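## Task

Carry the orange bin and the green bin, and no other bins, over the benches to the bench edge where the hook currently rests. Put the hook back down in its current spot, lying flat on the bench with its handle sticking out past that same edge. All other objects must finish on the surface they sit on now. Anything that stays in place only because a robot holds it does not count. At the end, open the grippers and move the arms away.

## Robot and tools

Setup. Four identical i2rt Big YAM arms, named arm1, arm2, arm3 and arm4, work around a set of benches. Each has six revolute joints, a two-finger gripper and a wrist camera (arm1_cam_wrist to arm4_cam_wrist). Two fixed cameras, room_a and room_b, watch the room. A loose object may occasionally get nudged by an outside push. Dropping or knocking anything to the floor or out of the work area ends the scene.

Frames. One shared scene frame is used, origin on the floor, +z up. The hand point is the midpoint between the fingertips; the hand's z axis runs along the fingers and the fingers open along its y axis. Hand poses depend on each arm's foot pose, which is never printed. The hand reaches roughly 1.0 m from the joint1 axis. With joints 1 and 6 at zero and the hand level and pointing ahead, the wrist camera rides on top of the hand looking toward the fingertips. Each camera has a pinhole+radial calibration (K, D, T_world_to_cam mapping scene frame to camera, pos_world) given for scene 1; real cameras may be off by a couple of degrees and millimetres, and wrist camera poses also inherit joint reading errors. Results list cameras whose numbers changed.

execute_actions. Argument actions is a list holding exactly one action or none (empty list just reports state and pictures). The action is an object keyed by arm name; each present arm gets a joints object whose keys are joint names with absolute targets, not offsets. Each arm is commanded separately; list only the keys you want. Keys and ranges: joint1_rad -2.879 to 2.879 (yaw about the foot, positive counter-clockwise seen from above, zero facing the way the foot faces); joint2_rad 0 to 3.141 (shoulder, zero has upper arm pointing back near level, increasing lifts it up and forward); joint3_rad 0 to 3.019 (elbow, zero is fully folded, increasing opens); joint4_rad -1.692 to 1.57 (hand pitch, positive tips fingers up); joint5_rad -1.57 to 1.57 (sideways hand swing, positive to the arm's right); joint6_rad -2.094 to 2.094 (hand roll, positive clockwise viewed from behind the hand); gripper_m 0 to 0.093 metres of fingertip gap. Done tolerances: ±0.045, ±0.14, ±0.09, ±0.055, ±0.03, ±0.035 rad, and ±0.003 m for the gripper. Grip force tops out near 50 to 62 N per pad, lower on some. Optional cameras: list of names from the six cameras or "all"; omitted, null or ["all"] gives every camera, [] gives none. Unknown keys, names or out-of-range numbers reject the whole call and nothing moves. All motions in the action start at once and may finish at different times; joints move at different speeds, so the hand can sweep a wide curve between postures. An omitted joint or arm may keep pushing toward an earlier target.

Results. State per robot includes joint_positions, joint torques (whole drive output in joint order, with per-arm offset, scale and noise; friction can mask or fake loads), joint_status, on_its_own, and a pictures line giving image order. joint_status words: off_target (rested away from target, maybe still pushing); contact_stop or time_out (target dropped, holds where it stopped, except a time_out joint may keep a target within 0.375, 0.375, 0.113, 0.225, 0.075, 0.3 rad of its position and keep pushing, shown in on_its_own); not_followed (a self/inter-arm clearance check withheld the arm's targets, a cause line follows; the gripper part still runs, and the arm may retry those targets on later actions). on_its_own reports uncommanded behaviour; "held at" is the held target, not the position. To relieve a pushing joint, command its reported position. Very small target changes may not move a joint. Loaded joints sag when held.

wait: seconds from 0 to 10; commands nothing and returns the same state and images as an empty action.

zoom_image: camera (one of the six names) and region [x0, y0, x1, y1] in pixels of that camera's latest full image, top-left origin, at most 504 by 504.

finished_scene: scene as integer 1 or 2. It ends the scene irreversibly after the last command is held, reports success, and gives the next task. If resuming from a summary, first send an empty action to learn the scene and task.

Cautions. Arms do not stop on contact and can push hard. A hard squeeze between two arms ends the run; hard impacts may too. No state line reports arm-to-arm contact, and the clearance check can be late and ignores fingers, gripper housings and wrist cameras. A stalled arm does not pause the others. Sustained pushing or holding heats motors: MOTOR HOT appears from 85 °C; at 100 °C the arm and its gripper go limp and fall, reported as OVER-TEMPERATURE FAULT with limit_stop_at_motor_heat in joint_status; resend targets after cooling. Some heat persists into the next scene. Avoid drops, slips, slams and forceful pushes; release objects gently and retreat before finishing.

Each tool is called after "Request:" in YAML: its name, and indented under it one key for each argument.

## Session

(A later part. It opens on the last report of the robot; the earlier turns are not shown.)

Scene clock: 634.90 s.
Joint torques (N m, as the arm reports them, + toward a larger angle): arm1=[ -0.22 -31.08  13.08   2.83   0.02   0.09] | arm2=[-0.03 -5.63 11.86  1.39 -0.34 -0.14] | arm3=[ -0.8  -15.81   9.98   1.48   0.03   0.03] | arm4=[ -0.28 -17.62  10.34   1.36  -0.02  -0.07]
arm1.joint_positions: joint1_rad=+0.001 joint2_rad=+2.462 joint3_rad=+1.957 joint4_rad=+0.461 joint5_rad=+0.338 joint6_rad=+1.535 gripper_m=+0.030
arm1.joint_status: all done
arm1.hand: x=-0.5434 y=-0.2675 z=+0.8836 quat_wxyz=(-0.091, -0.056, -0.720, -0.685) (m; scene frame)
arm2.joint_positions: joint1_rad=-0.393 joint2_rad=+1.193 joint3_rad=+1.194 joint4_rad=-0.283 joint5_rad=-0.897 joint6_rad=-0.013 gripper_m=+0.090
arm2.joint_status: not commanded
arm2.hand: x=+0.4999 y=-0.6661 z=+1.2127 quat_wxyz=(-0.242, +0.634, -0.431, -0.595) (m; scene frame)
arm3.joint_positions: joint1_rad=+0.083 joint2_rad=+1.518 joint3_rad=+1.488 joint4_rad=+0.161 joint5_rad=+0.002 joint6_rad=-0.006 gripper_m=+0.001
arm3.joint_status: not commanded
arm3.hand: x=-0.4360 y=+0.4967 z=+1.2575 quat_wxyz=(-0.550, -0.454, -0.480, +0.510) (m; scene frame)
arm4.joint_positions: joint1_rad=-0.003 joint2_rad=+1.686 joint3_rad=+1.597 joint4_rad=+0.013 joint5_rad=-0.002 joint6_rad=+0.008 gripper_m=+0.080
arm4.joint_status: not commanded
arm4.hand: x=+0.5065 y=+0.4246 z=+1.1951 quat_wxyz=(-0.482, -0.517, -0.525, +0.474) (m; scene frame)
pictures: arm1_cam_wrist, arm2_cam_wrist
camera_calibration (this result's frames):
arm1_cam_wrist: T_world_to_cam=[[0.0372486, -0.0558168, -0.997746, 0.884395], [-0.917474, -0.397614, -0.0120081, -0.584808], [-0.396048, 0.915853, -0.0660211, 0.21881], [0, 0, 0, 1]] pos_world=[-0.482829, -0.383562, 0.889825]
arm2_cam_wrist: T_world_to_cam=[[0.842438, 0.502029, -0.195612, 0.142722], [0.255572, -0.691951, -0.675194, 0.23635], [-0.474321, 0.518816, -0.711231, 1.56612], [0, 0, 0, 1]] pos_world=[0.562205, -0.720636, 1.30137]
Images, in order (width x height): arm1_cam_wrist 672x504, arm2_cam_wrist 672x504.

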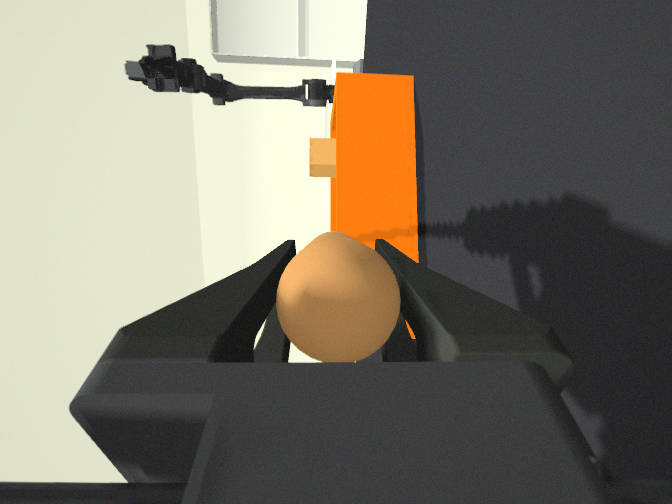

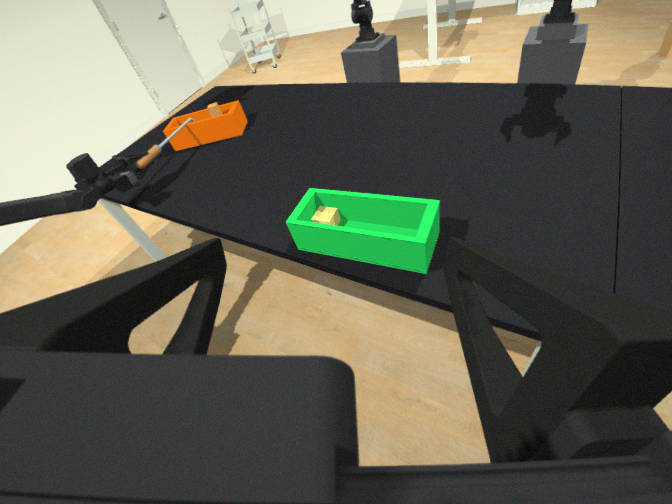

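Request:
execute_actions:
  actions:
    - {"arm1":{"joints":{"joint1_rad":-0.075,"joint2_rad":2.225,"joint3_rad":1.62,"joint4_rad":0.68}}}
  cameras: ["arm1_cam_wrist","arm2_cam_wrist"]

Scene clock: 640.10 s.
Joint torques (N m, as the arm reports them, + toward a larger angle): arm1=[ -0.09 -28.06  13.18   2.86  -0.13   0.11] | arm2=[-0.1  -5.59 11.74  1.36 -0.32 -0.13] | arm3=[ -0.73 -15.6    9.94   1.43   0.01   0.04] | arm4=[  0.16 -17.97  10.25   1.24   0.    -0.14]
arm1.joint_positions: joint1_rad=-0.081 joint2_rad=+2.249 joint3_rad=+1.592 joint4_rad=+0.638 joint5_rad=+0.342 joint6_rad=+1.527 gripper_m=+0.030
arm1.joint_status: all done
arm1.hand: x=-0.4628 y=-0.3438 z=+0.9083 quat_wxyz=(-0.121, -0.086, -0.709, -0.689) (m; scene frame)
arm2.joint_positions: joint1_rad=-0.393 joint2_rad=+1.193 joint3_rad=+1.194 joint4_rad=-0.283 joint5_rad=-0.897 joint6_rad=-0.013 gripper_m=+0.090
arm2.joint_status: not commanded
arm2.hand: x=+0.4999 y=-0.6661 z=+1.2127 quat_wxyz=(-0.242, +0.634, -0.431, -0.595) (m; scene frame)
arm3.joint_positions: joint1_rad=+0.083 joint2_rad=+1.518 joint3_rad=+1.488 joint4_rad=+0.161 joint5_rad=+0.002 joint6_rad=-0.006 gripper_m=+0.001
arm3.joint_status: not commanded
arm3.hand: x=-0.4360 y=+0.4967 z=+1.2575 quat_wxyz=(-0.550, -0.454, -0.480, +0.510) (m; scene frame)
arm4.joint_positions: joint1_rad=-0.003 joint2_rad=+1.686 joint3_rad=+1.597 joint4_rad=+0.013 joint5_rad=-0.002 joint6_rad=+0.008 gripper_m=+0.080
arm4.joint_status: not commanded
arm4.hand: x=+0.5065 y=+0.4246 z=+1.1951 quat_wxyz=(-0.482, -0.517, -0.525, +0.474) (m; scene frame)
pictures: arm1_cam_wrist, arm2_cam_wrist
camera_calibration (this result's frames):
arm1_cam_wrist: T_world_to_cam=[[0.0385661, -0.0363461, -0.998595, 0.909881], [-0.947856, -0.317715, -0.0250426, -0.5157], [-0.316358, 0.94749, -0.0467039, 0.352488], [0, 0, 0, 1]] pos_world=[-0.412387, -0.464753, 0.91215]
arm2_cam_wrist: T_world_to_cam=[[0.842438, 0.502029, -0.195612, 0.142722], [0.255572, -0.691951, -0.675194, 0.23635], [-0.474321, 0.518816, -0.711231, 1.56612], [0, 0, 0, 1]] pos_world=[0.562205, -0.720636, 1.30137]
Images, in order (width x height): arm1_cam_wrist 672x504, arm2_cam_wrist 672x504.

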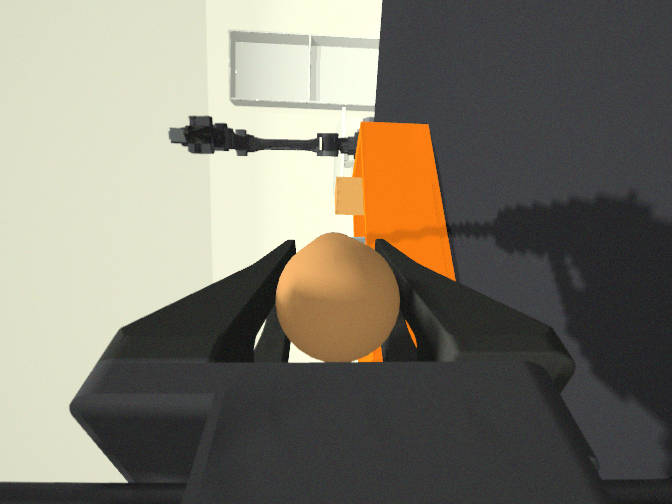

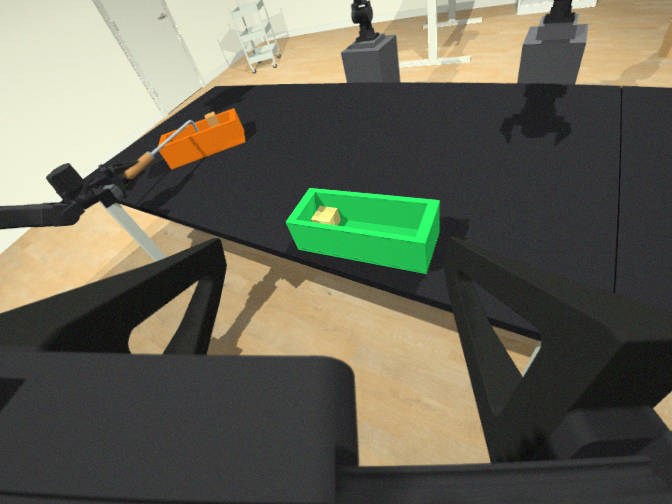

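Request:
execute_actions:
  actions:
    - {"arm1":{"joints":{"joint2_rad":2.08,"joint3_rad":1.32,"joint4_rad":0.82}}}
  cameras: ["arm2_cam_wrist"]

Request:
execute_actions:
  actions:
    - {"arm1":{"joints":{"joint2_rad":1.945,"joint3_rad":1.05,"joint4_rad":0.945}}}
  cameras: ["arm1_cam_wrist","arm2_cam_wrist","room_b"]

Scene clock: 646.30 s.
Joint torques (N m, as the arm reports them, + toward a larger angle): arm1=[ -0.22 -25.05  11.46   3.08   0.12   0.19] | arm2=[-0.12 -5.45 11.79  1.34 -0.32 -0.14] | arm3=[ -0.9  -15.64   9.97   1.44   0.02   0.02] | arm4=[  0.34 -17.21  10.39   1.52   0.    -0.09]
arm1.joint_positions: joint1_rad=-0.079 joint2_rad=+2.108 joint3_rad=+1.294 joint4_rad=+0.775 joint5_rad=+0.337 joint6_rad=+1.527 gripper_m=+0.030
arm1.joint_status: all done
arm1.hand: x=-0.4613 y=-0.4222 z=+0.8979 quat_wxyz=(-0.120, -0.082, -0.716, -0.683) (m; scene frame)
arm2.joint_positions: joint1_rad=-0.393 joint2_rad=+1.193 joint3_rad=+1.194 joint4_rad=-0.283 joint5_rad=-0.897 joint6_rad=-0.013 gripper_m=+0.090
arm2.joint_status: not commanded
arm2.hand: x=+0.4999 y=-0.6661 z=+1.2127 quat_wxyz=(-0.242, +0.634, -0.431, -0.595) (m; scene frame)
arm3.joint_positions: joint1_rad=+0.083 joint2_rad=+1.518 joint3_rad=+1.488 joint4_rad=+0.161 joint5_rad=+0.002 joint6_rad=-0.006 gripper_m=+0.001
arm3.joint_status: not commanded
arm3.hand: x=-0.4360 y=+0.4967 z=+1.2575 quat_wxyz=(-0.550, -0.454, -0.480, +0.510) (m; scene frame)
arm4.joint_positions: joint1_rad=-0.003 joint2_rad=+1.686 joint3_rad=+1.597 joint4_rad=+0.013 joint5_rad=-0.002 joint6_rad=+0.008 gripper_m=+0.080
arm4.joint_status: not commanded
arm4.hand: x=+0.5065 y=+0.4246 z=+1.1951 quat_wxyz=(-0.482, -0.517, -0.525, +0.474) (m; scene frame)
pictures: arm2_cam_wrist
camera_calibration (this result's frames):
arm2_cam_wrist: T_world_to_cam=[[0.842438, 0.502029, -0.195612, 0.142722], [0.255572, -0.691951, -0.675194, 0.23635], [-0.474321, 0.518816, -0.711231, 1.56612], [0, 0, 0, 1]] pos_world=[0.562205, -0.720636, 1.30137]
Images, in order (width x height): arm2_cam_wrist 672x504.

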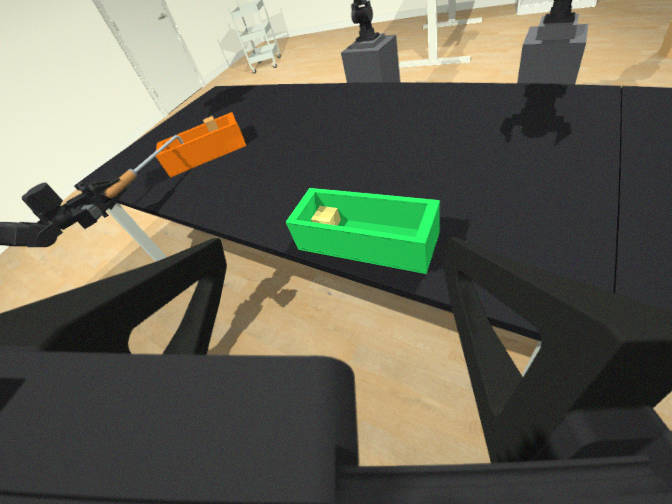

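Scene clock: 647.30 s.
Joint torques (N m, as the arm reports them, + toward a larger angle): arm1=[ -1.31 -21.21  10.47   3.17  -0.01   0.21] | arm2=[ 0.1  -5.59 11.78  1.29 -0.31 -0.14] | arm3=[ -0.86 -15.54   9.99   1.47   0.04   0.06] | arm4=[  0.7  -17.67  10.21   1.43  -0.09  -0.16]
arm1.joint_positions: joint1_rad=-0.078 joint2_rad=+1.970 joint3_rad=+1.028 joint4_rad=+0.902 joint5_rad=+0.340 joint6_rad=+1.527 gripper_m=+0.030
arm1.joint_status: all done
arm1.hand: x=-0.4571 y=-0.5022 z=+0.8988 quat_wxyz=(-0.121, -0.083, -0.716, -0.682) (m; scene frame)
arm2.joint_positions: joint1_rad=-0.393 joint2_rad=+1.193 joint3_rad=+1.194 joint4_rad=-0.283 joint5_rad=-0.897 joint6_rad=-0.013 gripper_m=+0.090
arm2.joint_status: not commanded
arm2.hand: x=+0.4999 y=-0.6661 z=+1.2127 quat_wxyz=(-0.242, +0.634, -0.431, -0.595) (m; scene frame)
arm3.joint_positions: joint1_rad=+0.083 joint2_rad=+1.518 joint3_rad=+1.488 joint4_rad=+0.161 joint5_rad=+0.002 joint6_rad=-0.006 gripper_m=+0.001
arm3.joint_status: not commanded
arm3.hand: x=-0.4360 y=+0.4967 z=+1.2575 quat_wxyz=(-0.550, -0.454, -0.480, +0.510) (m; scene frame)
arm4.joint_positions: joint1_rad=-0.003 joint2_rad=+1.686 joint3_rad=+1.597 joint4_rad=+0.013 joint5_rad=-0.002 joint6_rad=+0.008 gripper_m=+0.080
arm4.joint_status: not commanded
arm4.hand: x=+0.5065 y=+0.4246 z=+1.1951 quat_wxyz=(-0.482, -0.517, -0.525, +0.474) (m; scene frame)
pictures: arm1_cam_wrist, arm2_cam_wrist, room_b
camera_calibration (this result's frames):
arm1_cam_wrist: T_world_to_cam=[[0.0400557, -0.0568411, -0.997579, 0.883938], [-0.946495, -0.32212, -0.0196504, -0.567325], [-0.320223, 0.944991, -0.0667026, 0.518861], [0, 0, 0, 1]] pos_world=[-0.406225, -0.622822, 0.905259]
arm2_cam_wrist: T_world_to_cam=[[0.842438, 0.502029, -0.195612, 0.142722], [0.255572, -0.691951, -0.675194, 0.23635], [-0.474321, 0.518816, -0.711231, 1.56612], [0, 0, 0, 1]] pos_world=[0.562205, -0.720636, 1.30137]
Images, in order (width x height): arm1_cam_wrist 672x504, arm2_cam_wrist 672x504, room_b 672x504.

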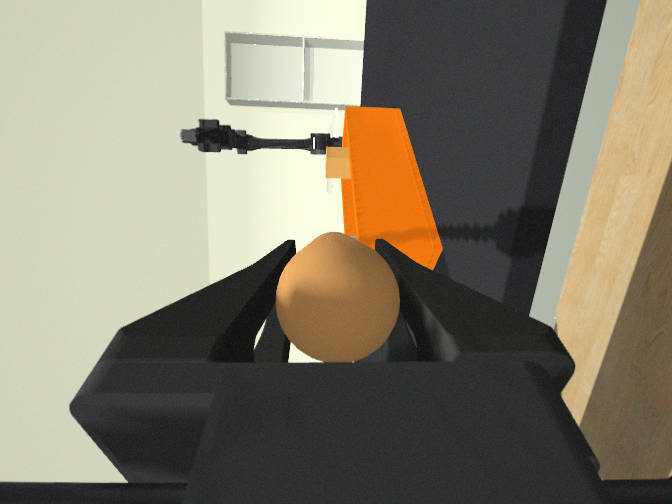

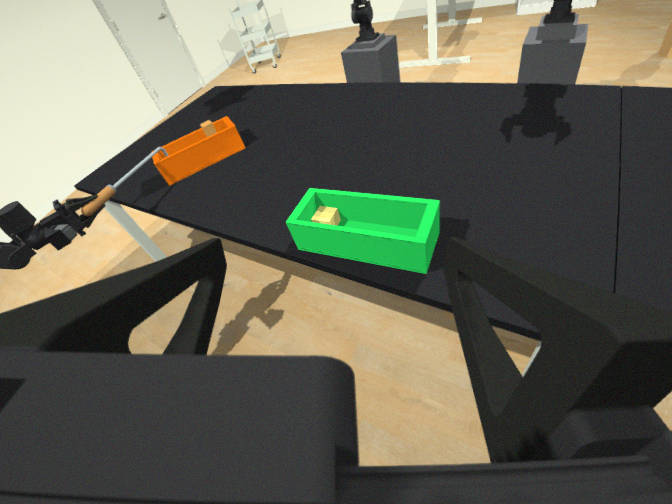

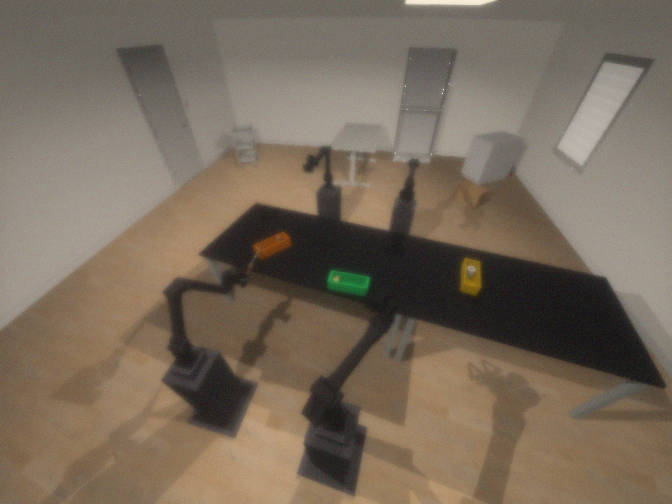

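Request:
execute_actions:
  actions:
    - {"arm1":{"joints":{"joint1_rad":-0.2,"joint2_rad":1.845,"joint3_rad":0.87,"joint4_rad":1.025}}}
  cameras: ["arm1_cam_wrist","arm2_cam_wrist","room_b","arm3_cam_wrist"]

Scene clock: 652.87 s.
Joint torques (N m, as the arm reports them, + toward a larger angle): arm1=[  0.08 -19.21   9.64   3.28  -0.02   0.1 ] | arm2=[-0.06 -5.62 11.75  1.31 -0.28 -0.14] | arm3=[ -0.61 -15.89   9.97   1.44   0.03   0.03] | arm4=[  0.62 -17.51  10.3    1.53  -0.01  -0.12]
arm1.joint_positions: joint1_rad=-0.205 joint2_rad=+1.877 joint3_rad=+0.848 joint4_rad=+0.975 joint5_rad=+0.340 joint6_rad=+1.527 gripper_m=+0.030
arm1.joint_status: all done
arm1.hand: x=-0.3743 y=-0.5691 z=+0.8955 quat_wxyz=(-0.164, -0.127, -0.714, -0.668) (m; scene frame)
arm2.joint_positions: joint1_rad=-0.393 joint2_rad=+1.193 joint3_rad=+1.194 joint4_rad=-0.283 joint5_rad=-0.897 joint6_rad=-0.013 gripper_m=+0.090
arm2.joint_status: not commanded
arm2.hand: x=+0.4999 y=-0.6661 z=+1.2127 quat_wxyz=(-0.242, +0.634, -0.431, -0.595) (m; scene frame)
arm3.joint_positions: joint1_rad=+0.083 joint2_rad=+1.518 joint3_rad=+1.488 joint4_rad=+0.161 joint5_rad=+0.002 joint6_rad=-0.006 gripper_m=+0.001
arm3.joint_status: not commanded
arm3.hand: x=-0.4360 y=+0.4967 z=+1.2575 quat_wxyz=(-0.550, -0.454, -0.480, +0.510) (m; scene frame)
arm4.joint_positions: joint1_rad=-0.003 joint2_rad=+1.686 joint3_rad=+1.597 joint4_rad=+0.013 joint5_rad=-0.002 joint6_rad=+0.008 gripper_m=+0.080
arm4.joint_status: not commanded
arm4.hand: x=+0.5065 y=+0.4246 z=+1.1951 quat_wxyz=(-0.482, -0.517, -0.525, +0.474) (m; scene frame)
pictures: arm1_cam_wrist, arm2_cam_wrist, arm3_cam_wrist, room_b
camera_calibration (this result's frames):
arm1_cam_wrist: T_world_to_cam=[[0.0323175, -0.0749779, -0.996661, 0.859485], [-0.979533, -0.200594, -0.0166716, -0.456444], [-0.198674, 0.976801, -0.0799259, 0.683789], [0, 0, 0, 1]] pos_world=[-0.339027, -0.695044, 0.903658]
arm2_cam_wrist: T_world_to_cam=[[0.842438, 0.502029, -0.195612, 0.142722], [0.255572, -0.691951, -0.675194, 0.23635], [-0.474321, 0.518816, -0.711231, 1.56612], [0, 0, 0, 1]] pos_world=[0.562205, -0.720636, 1.30137]
arm3_cam_wrist: T_world_to_cam=[[-0.997242, -0.0731929, -0.0123056, -0.385009], [-0.0238778, 0.473371, -0.880539, 0.868323], [0.0702744, -0.877817, -0.473813, 1.18995], [0, 0, 0, 1]] pos_world=[-0.446837, 0.60534, 1.32367]
Images, in order (width x height): arm1_cam_wrist 672x504, arm2_cam_wrist 672x504, arm3_cam_wrist 672x504, room_b 672x504.

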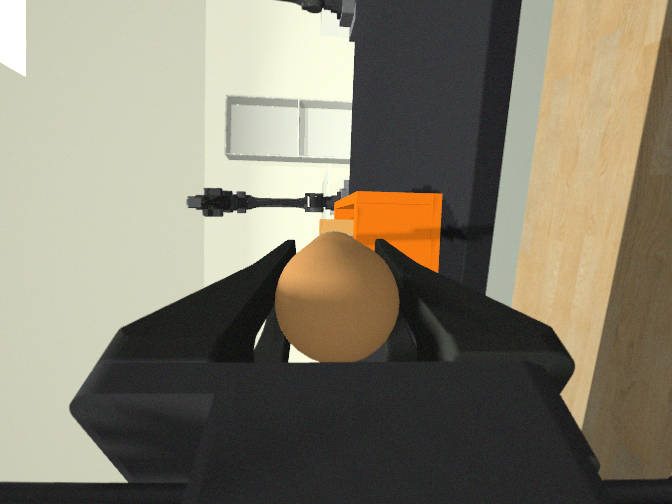

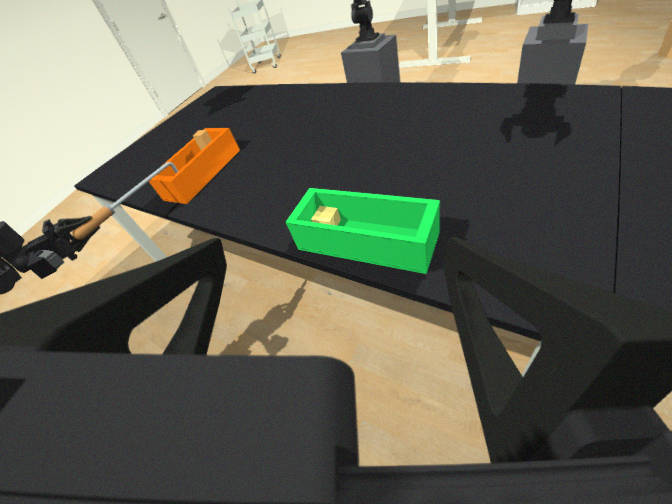

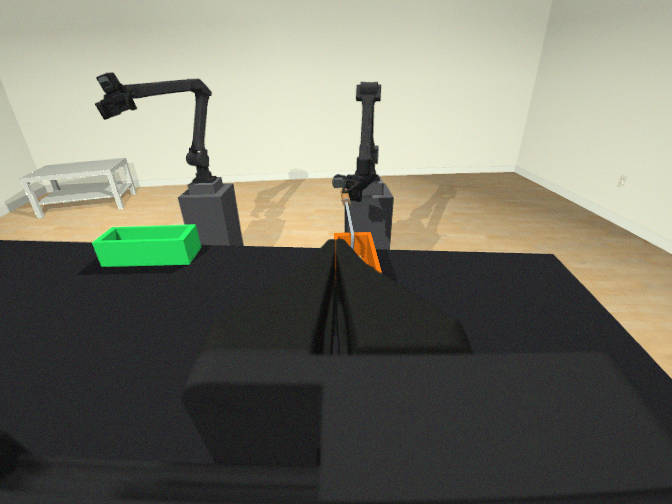

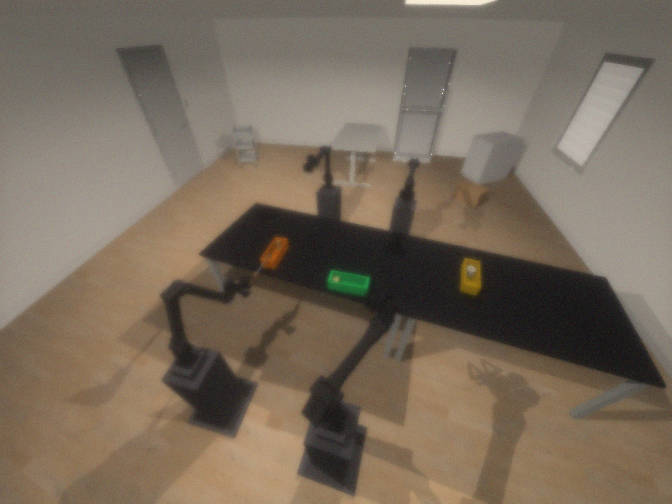

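Request:
execute_actions:
  actions:
    - {"arm1":{"joints":{"joint2_rad":1.785,"joint3_rad":0.765,"joint4_rad":1.07}}}
  cameras: ["arm1_cam_wrist","arm2_cam_wrist"]

Scene clock: 656.37 s.
Joint torques (N m, as the arm reports them, + toward a larger angle): arm1=[ -0.09 -17.81   8.77   3.32   0.04   0.16] | arm2=[ 0.05 -5.49 11.84  1.38 -0.31 -0.13] | arm3=[ -0.69 -15.2    9.97   1.47   0.02   0.04] | arm4=[  0.74 -18.23  10.52   1.6   -0.04  -0.14]
arm1.joint_positions: joint1_rad=-0.205 joint2_rad=+1.819 joint3_rad=+0.746 joint4_rad=+1.019 joint5_rad=+0.339 joint6_rad=+1.526 gripper_m=+0.030
arm1.joint_status: all done
arm1.hand: x=-0.3772 y=-0.6036 z=+0.8970 quat_wxyz=(-0.164, -0.126, -0.714, -0.668) (m; scene frame)
arm2.joint_positions: joint1_rad=-0.393 joint2_rad=+1.193 joint3_rad=+1.194 joint4_rad=-0.283 joint5_rad=-0.897 joint6_rad=-0.013 gripper_m=+0.090
arm2.joint_status: not commanded
arm2.hand: x=+0.4999 y=-0.6661 z=+1.2127 quat_wxyz=(-0.242, +0.634, -0.431, -0.595) (m; scene frame)
arm3.joint_positions: joint1_rad=+0.083 joint2_rad=+1.518 joint3_rad=+1.488 joint4_rad=+0.161 joint5_rad=+0.002 joint6_rad=-0.006 gripper_m=+0.001
arm3.joint_status: not commanded
arm3.hand: x=-0.4360 y=+0.4967 z=+1.2575 quat_wxyz=(-0.550, -0.454, -0.480, +0.510) (m; scene frame)
arm4.joint_positions: joint1_rad=-0.003 joint2_rad=+1.686 joint3_rad=+1.597 joint4_rad=+0.013 joint5_rad=-0.002 joint6_rad=+0.008 gripper_m=+0.080
arm4.joint_status: not commanded
arm4.hand: x=+0.5065 y=+0.4246 z=+1.1951 quat_wxyz=(-0.482, -0.517, -0.525, +0.474) (m; scene frame)
pictures: arm1_cam_wrist, arm2_cam_wrist
camera_calibration (this result's frames):
arm1_cam_wrist: T_world_to_cam=[[0.0326872, -0.0750916, -0.996641, 0.858551], [-0.979294, -0.201735, -0.0169186, -0.466494], [-0.199787, 0.976557, -0.0801309, 0.716683], [0, 0, 0, 1]] pos_world=[-0.341715, -0.72952, 0.905203]
arm2_cam_wrist: T_world_to_cam=[[0.842438, 0.502029, -0.195612, 0.142722], [0.255572, -0.691951, -0.675194, 0.23635], [-0.474321, 0.518816, -0.711231, 1.56612], [0, 0, 0, 1]] pos_world=[0.562205, -0.720636, 1.30137]
Images, in order (width x height): arm1_cam_wrist 672x504, arm2_cam_wrist 672x504.

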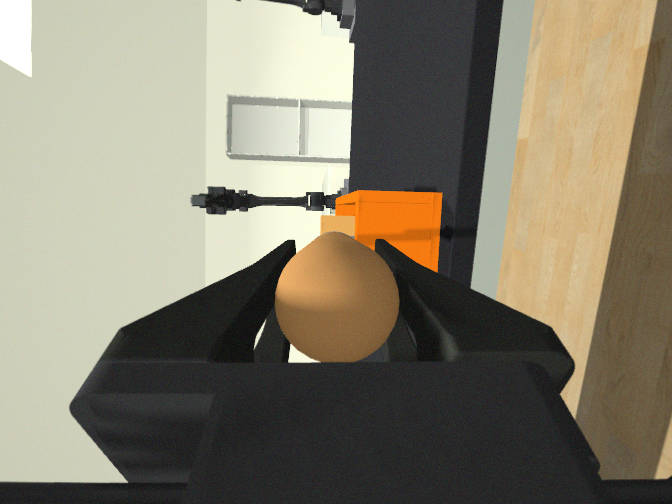

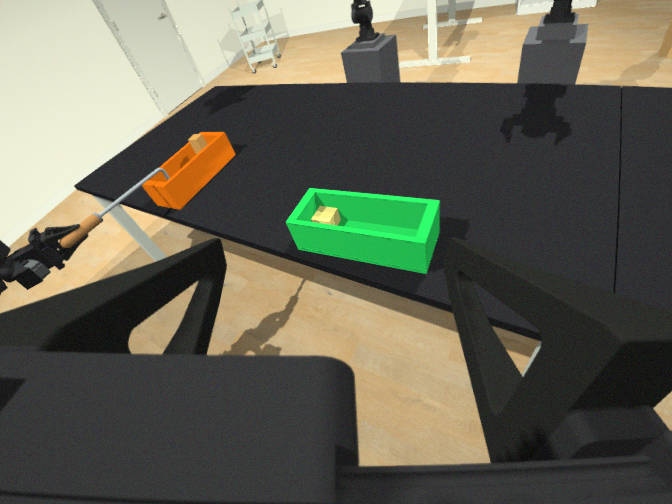

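Request:
execute_actions:
  actions:
    - {"arm1":{"joints":{"joint3_rad":2.16}}}
  cameras: []

Request:
execute_actions:
  actions:
    - {"arm1":{"joints":{"joint1_rad":-0.82,"joint2_rad":2.42,"joint4_rad":0.62,"joint5_rad":-0.928,"joint6_rad":0.0}}}
  cameras: ["arm1_cam_wrist","arm2_cam_wrist","room_b"]

Scene clock: 666.77 s.
Joint torques (N m, as the arm reports them, + toward a larger angle): arm1=[ -0.55 -19.62  14.2   -0.12  -0.36   0.15] | arm2=[ 0.06 -5.65 11.73  1.35 -0.32 -0.12] | arm3=[ -1.42 -15.4   10.03   1.44   0.02   0.03] | arm4=[  0.52 -16.67  10.21   1.41   0.02  -0.12]
arm1.joint_positions: joint1_rad=-0.205 joint2_rad=+1.796 joint3_rad=+2.121 joint4_rad=+1.068 joint5_rad=+0.341 joint6_rad=+1.538 gripper_m=+0.029
arm1.joint_status: all done
arm1.hand: x=-0.3802 y=-0.6239 z=+1.6038 quat_wxyz=(-0.069, -0.169, -0.085, -0.979) (m; scene frame)
arm2.joint_positions: joint1_rad=-0.393 joint2_rad=+1.193 joint3_rad=+1.194 joint4_rad=-0.283 joint5_rad=-0.897 joint6_rad=-0.013 gripper_m=+0.090
arm2.joint_status: not commanded
arm2.hand: x=+0.4999 y=-0.6661 z=+1.2127 quat_wxyz=(-0.242, +0.634, -0.431, -0.595) (m; scene frame)
arm3.joint_positions: joint1_rad=+0.083 joint2_rad=+1.518 joint3_rad=+1.488 joint4_rad=+0.161 joint5_rad=+0.002 joint6_rad=-0.006 gripper_m=+0.001
arm3.joint_status: not commanded
arm3.hand: x=-0.4360 y=+0.4967 z=+1.2575 quat_wxyz=(-0.550, -0.454, -0.480, +0.510) (m; scene frame)
arm4.joint_positions: joint1_rad=-0.003 joint2_rad=+1.686 joint3_rad=+1.597 joint4_rad=+0.013 joint5_rad=-0.002 joint6_rad=+0.008 gripper_m=+0.080
arm4.joint_status: not commanded
arm4.hand: x=+0.5065 y=+0.4246 z=+1.1951 quat_wxyz=(-0.482, -0.517, -0.525, +0.474) (m; scene frame)
pictures: none
No camera images: the call's "cameras" was empty. Leave "cameras" out to get every camera's image.

Scene clock: 669.00 s.
Joint torques (N m, as the arm reports them, + toward a larger angle): arm1=[ -1.7  -29.85  16.45   1.92   0.29  -0.18] | arm2=[-0.06 -5.4  11.72  1.36 -0.32 -0.14] | arm3=[ -0.73 -15.23   9.95   1.4    0.01   0.04] | arm4=[  0.42 -17.29  10.17   1.53  -0.01  -0.11]
arm1.joint_positions: joint1_rad=-0.823 joint2_rad=+2.437 joint3_rad=+2.109 joint4_rad=+0.594 joint5_rad=-0.933 joint6_rad=+0.021 gripper_m=+0.029
arm1.joint_status: all done
arm1.hand: x=-0.0192 y=-0.4271 z=+1.0126 quat_wxyz=(-0.521, +0.552, -0.345, -0.553) (m; scene frame)
arm2.joint_positions: joint1_rad=-0.393 joint2_rad=+1.193 joint3_rad=+1.194 joint4_rad=-0.283 joint5_rad=-0.897 joint6_rad=-0.013 gripper_m=+0.090
arm2.joint_status: not commanded
arm2.hand: x=+0.4999 y=-0.6661 z=+1.2127 quat_wxyz=(-0.242, +0.634, -0.431, -0.595) (m; scene frame)
arm3.joint_positions: joint1_rad=+0.083 joint2_rad=+1.518 joint3_rad=+1.488 joint4_rad=+0.161 joint5_rad=+0.002 joint6_rad=-0.006 gripper_m=+0.001
arm3.joint_status: not commanded
arm3.hand: x=-0.4360 y=+0.4967 z=+1.2575 quat_wxyz=(-0.550, -0.454, -0.480, +0.510) (m; scene frame)
arm4.joint_positions: joint1_rad=-0.003 joint2_rad=+1.686 joint3_rad=+1.597 joint4_rad=+0.013 joint5_rad=-0.002 joint6_rad=+0.008 gripper_m=+0.080
arm4.joint_status: not commanded
arm4.hand: x=+0.5065 y=+0.4246 z=+1.1951 quat_wxyz=(-0.482, -0.517, -0.525, +0.474) (m; scene frame)
pictures: arm1_cam_wrist, arm2_cam_wrist, room_b
camera_calibration (this result's frames):
arm1_cam_wrist: T_world_to_cam=[[0.957818, 0.217689, 0.187607, -0.0810549], [0.262258, -0.395223, -0.880352, 0.737131], [-0.117496, 0.892418, -0.435643, 0.950705], [0, 0, 0, 1]] pos_world=[-0.00397853, -0.53945, 1.07831]
arm2_cam_wrist: T_world_to_cam=[[0.842438, 0.502029, -0.195612, 0.142722], [0.255572, -0.691951, -0.675194, 0.23635], [-0.474321, 0.518816, -0.711231, 1.56612], [0, 0, 0, 1]] pos_world=[0.562205, -0.720636, 1.30137]
Images, in order (width x height): arm1_cam_wrist 672x504, arm2_cam_wrist 672x504, room_b 672x504.

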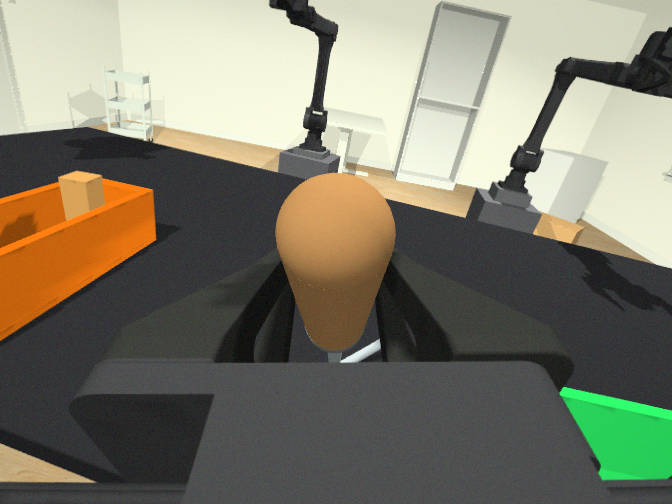

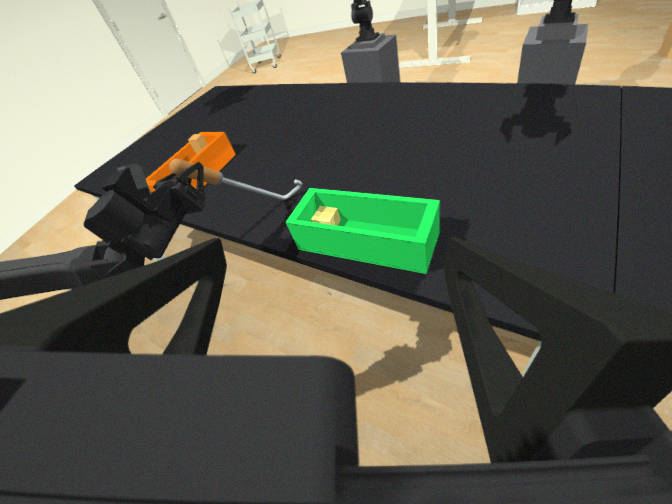

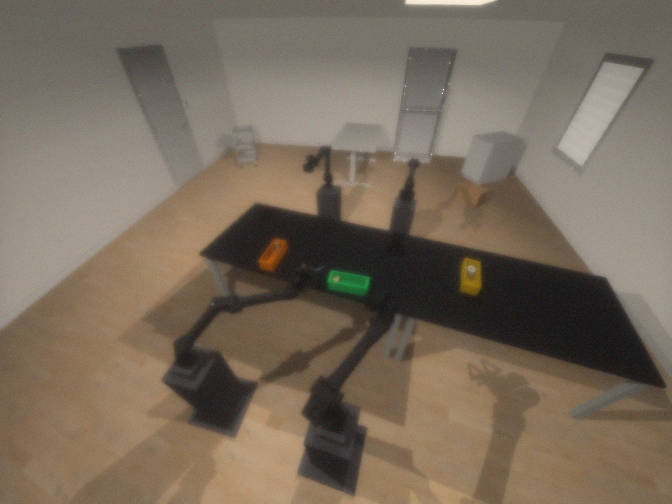

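Request:
execute_actions:
  actions:
    - {"arm1":{"joints":{"joint2_rad":2.56}}}
  cameras: ["arm1_cam_wrist","arm2_cam_wrist"]

Request:
execute_actions:
  actions:
    - {"arm1":{"joints":{"joint2_rad":2.675}}}
  cameras: ["arm1_cam_wrist","arm2_cam_wrist"]

Scene clock: 673.93 s.
Joint torques (N m, as the arm reports them, + toward a larger angle): arm1=[ -0.71 -28.42  14.33   0.96  -0.1    0.03] | arm2=[ 0.1  -5.38 11.78  1.33 -0.31 -0.13] | arm3=[ -0.73 -15.47  10.07   1.47   0.03   0.03] | arm4=[  0.85 -17.68  10.31   1.62  -0.01  -0.07]
arm1.joint_positions: joint1_rad=-0.823 joint2_rad=+2.549 joint3_rad=+2.130 joint4_rad=+0.622 joint5_rad=-0.925 joint6_rad=-0.002 gripper_m=+0.029
arm1.joint_status: all done
arm1.hand: x=-0.0117 y=-0.4198 z=+0.9305 quat_wxyz=(-0.508, +0.555, -0.365, -0.548) (m; scene frame)
arm2.joint_positions: joint1_rad=-0.393 joint2_rad=+1.193 joint3_rad=+1.194 joint4_rad=-0.283 joint5_rad=-0.897 joint6_rad=-0.013 gripper_m=+0.090
arm2.joint_status: not commanded
arm2.hand: x=+0.4999 y=-0.6661 z=+1.2127 quat_wxyz=(-0.242, +0.634, -0.431, -0.595) (m; scene frame)
arm3.joint_positions: joint1_rad=+0.083 joint2_rad=+1.518 joint3_rad=+1.488 joint4_rad=+0.161 joint5_rad=+0.002 joint6_rad=-0.006 gripper_m=+0.001
arm3.joint_status: not commanded
arm3.hand: x=-0.4360 y=+0.4967 z=+1.2575 quat_wxyz=(-0.550, -0.454, -0.480, +0.510) (m; scene frame)
arm4.joint_positions: joint1_rad=-0.003 joint2_rad=+1.686 joint3_rad=+1.597 joint4_rad=+0.013 joint5_rad=-0.002 joint6_rad=+0.008 gripper_m=+0.080
arm4.joint_status: not commanded
arm4.hand: x=+0.5065 y=+0.4246 z=+1.1951 quat_wxyz=(-0.482, -0.517, -0.525, +0.474) (m; scene frame)
pictures: arm1_cam_wrist, arm2_cam_wrist
camera_calibration (this result's frames):
arm1_cam_wrist: T_world_to_cam=[[0.963853, 0.214438, 0.158124, -0.0483616], [0.239254, -0.43547, -0.867827, 0.636946], [-0.117237, 0.87429, -0.471034, 0.934635], [0, 0, 0, 1]] pos_world=[0.00379505, -0.5294, 1.00065]
arm2_cam_wrist: T_world_to_cam=[[0.842438, 0.502029, -0.195612, 0.142722], [0.255572, -0.691951, -0.675194, 0.23635], [-0.474321, 0.518816, -0.711231, 1.56612], [0, 0, 0, 1]] pos_world=[0.562205, -0.720636, 1.30137]
Images, in order (width x height): arm1_cam_wrist 672x504, arm2_cam_wrist 672x504.

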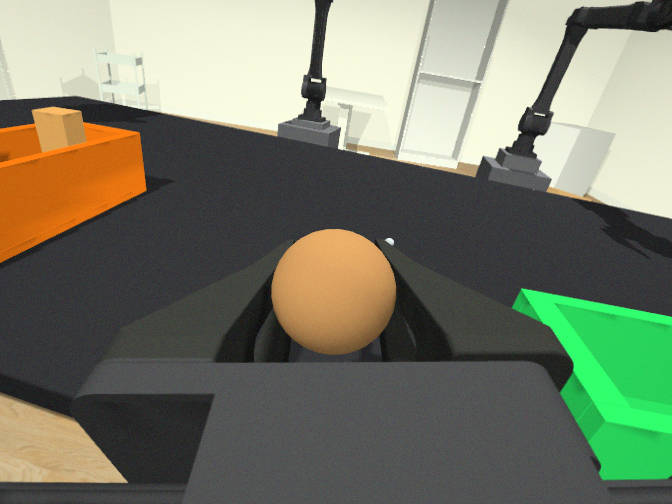

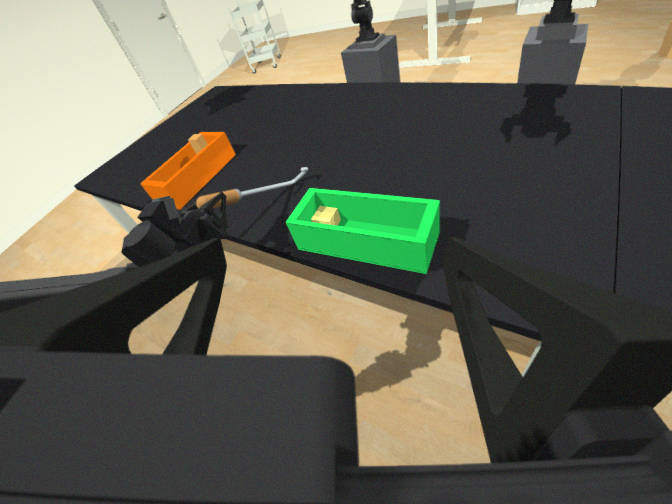

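Scene clock: 675.00 s.
Joint torques (N m, as the arm reports them, + toward a larger angle): arm1=[ -0.55 -29.62  13.19   1.21  -0.18   0.05] | arm2=[-0.12 -5.36 11.81  1.28 -0.31 -0.14] | arm3=[ -0.93 -15.48   9.95   1.45   0.02   0.06] | arm4=[  0.92 -17.37  10.41   1.5   -0.04  -0.12]
arm1.joint_positions: joint1_rad=-0.823 joint2_rad=+2.688 joint3_rad=+2.136 joint4_rad=+0.622 joint5_rad=-0.924 joint6_rad=-0.002 gripper_m=+0.029
arm1.joint_status: all done
arm1.hand: x=-0.0127 y=-0.4219 z=+0.8125 quat_wxyz=(-0.464, +0.556, -0.414, -0.551) (m; scene frame)
arm2.joint_positions: joint1_rad=-0.393 joint2_rad=+1.193 joint3_rad=+1.194 joint4_rad=-0.283 joint5_rad=-0.897 joint6_rad=-0.013 gripper_m=+0.090
arm2.joint_status: not commanded
arm2.hand: x=+0.4999 y=-0.6661 z=+1.2127 quat_wxyz=(-0.242, +0.634, -0.431, -0.595) (m; scene frame)
arm3.joint_positions: joint1_rad=+0.083 joint2_rad=+1.518 joint3_rad=+1.488 joint4_rad=+0.161 joint5_rad=+0.002 joint6_rad=-0.006 gripper_m=+0.001
arm3.joint_status: not commanded
arm3.hand: x=-0.4360 y=+0.4967 z=+1.2575 quat_wxyz=(-0.550, -0.454, -0.480, +0.510) (m; scene frame)
arm4.joint_positions: joint1_rad=-0.003 joint2_rad=+1.686 joint3_rad=+1.597 joint4_rad=+0.013 joint5_rad=-0.002 joint6_rad=+0.008 gripper_m=+0.080
arm4.joint_status: not commanded
arm4.hand: x=+0.5065 y=+0.4246 z=+1.1951 quat_wxyz=(-0.482, -0.517, -0.525, +0.474) (m; scene frame)
pictures: arm1_cam_wrist, arm2_cam_wrist
camera_calibration (this result's frames):
arm1_cam_wrist: T_world_to_cam=[[0.973293, 0.223235, 0.0535473, 0.0605178], [0.165867, -0.522564, -0.83631, 0.470543], [-0.158712, 0.822857, -0.545635, 0.919204], [0, 0, 0, 1]] pos_world=[0.00893969, -0.523994, 0.891829]
arm2_cam_wrist: T_world_to_cam=[[0.842438, 0.502029, -0.195612, 0.142722], [0.255572, -0.691951, -0.675194, 0.23635], [-0.474321, 0.518816, -0.711231, 1.56612], [0, 0, 0, 1]] pos_world=[0.562205, -0.720636, 1.30137]
Images, in order (width x height): arm1_cam_wrist 672x504, arm2_cam_wrist 672x504.

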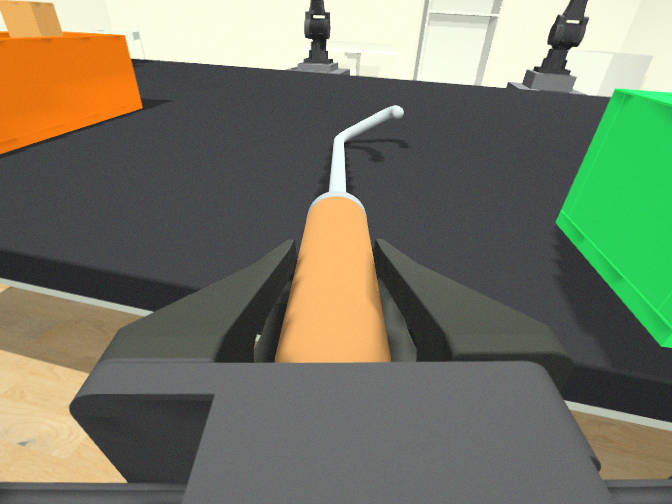

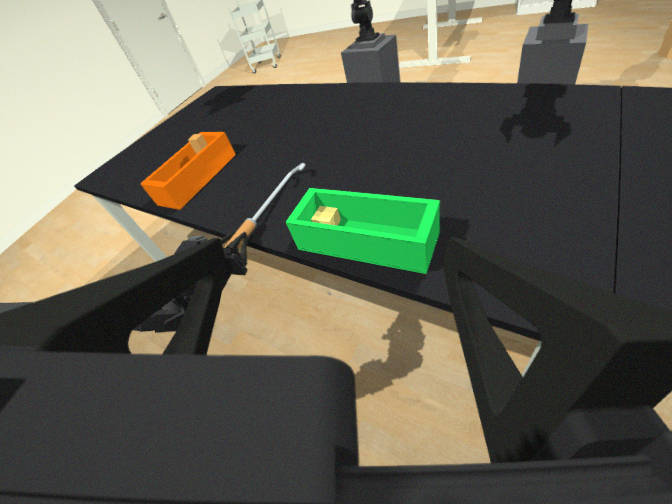

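Request:
execute_actions:
  actions:
    - {"arm1":{"joints":{"joint3_rad":2.11,"joint4_rad":0.59,"joint6_rad":0.42}}}
  cameras: ["arm1_cam_wrist"]

Scene clock: 679.53 s.
Joint torques (N m, as the arm reports them, + toward a larger angle): arm1=[  0.13 -30.19  10.96   0.9   -0.3    0.06] | arm2=[ 0.2  -5.49 11.76  1.34 -0.29 -0.13] | arm3=[ -0.85 -15.69   9.94   1.43   0.04   0.04] | arm4=[  0.34 -16.97  10.21   1.32  -0.03  -0.12]
arm1.joint_positions: joint1_rad=-0.823 joint2_rad=+2.684 joint3_rad=+2.109 joint4_rad=+0.598 joint5_rad=-0.922 joint6_rad=+0.410 gripper_m=+0.029
arm1.joint_status: all done
arm1.hand: x=-0.0154 y=-0.4256 z=+0.7974 quat_wxyz=(-0.326, +0.455, -0.536, -0.631) (m; scene frame)
arm2.joint_positions: joint1_rad=-0.393 joint2_rad=+1.193 joint3_rad=+1.194 joint4_rad=-0.283 joint5_rad=-0.897 joint6_rad=-0.013 gripper_m=+0.090
arm2.joint_status: not commanded
arm2.hand: x=+0.4999 y=-0.6661 z=+1.2127 quat_wxyz=(-0.242, +0.634, -0.431, -0.595) (m; scene frame)
arm3.joint_positions: joint1_rad=+0.083 joint2_rad=+1.518 joint3_rad=+1.488 joint4_rad=+0.161 joint5_rad=+0.002 joint6_rad=-0.006 gripper_m=+0.001
arm3.joint_status: not commanded
arm3.hand: x=-0.4360 y=+0.4967 z=+1.2575 quat_wxyz=(-0.550, -0.454, -0.480, +0.510) (m; scene frame)
arm4.joint_positions: joint1_rad=-0.003 joint2_rad=+1.686 joint3_rad=+1.597 joint4_rad=+0.013 joint5_rad=-0.002 joint6_rad=+0.008 gripper_m=+0.080
arm4.joint_status: not commanded
arm4.hand: x=+0.5065 y=+0.4246 z=+1.1951 quat_wxyz=(-0.482, -0.517, -0.525, +0.474) (m; scene frame)
pictures: arm1_cam_wrist
camera_calibration (this result's frames):
arm1_cam_wrist: T_world_to_cam=[[0.898671, 0.208837, -0.385718, 0.407809], [-0.179318, -0.627613, -0.757593, 0.343659], [-0.400295, 0.749993, -0.526569, 0.863648], [0, 0, 0, 1]] pos_world=[0.0408528, -0.51721, 0.872423]
Images, in order (width x height): arm1_cam_wrist 672x504.

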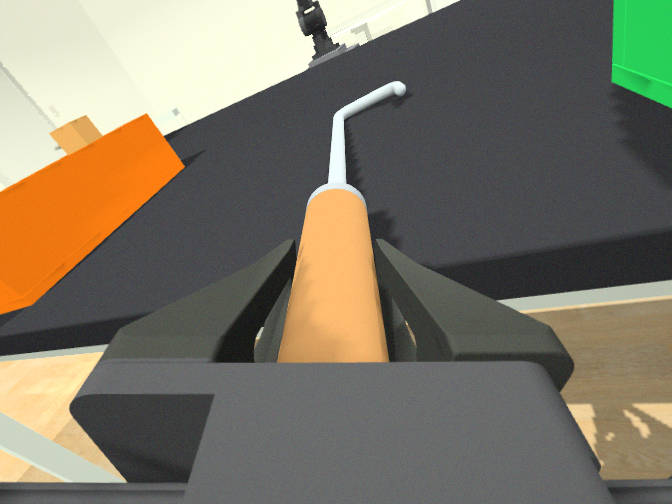

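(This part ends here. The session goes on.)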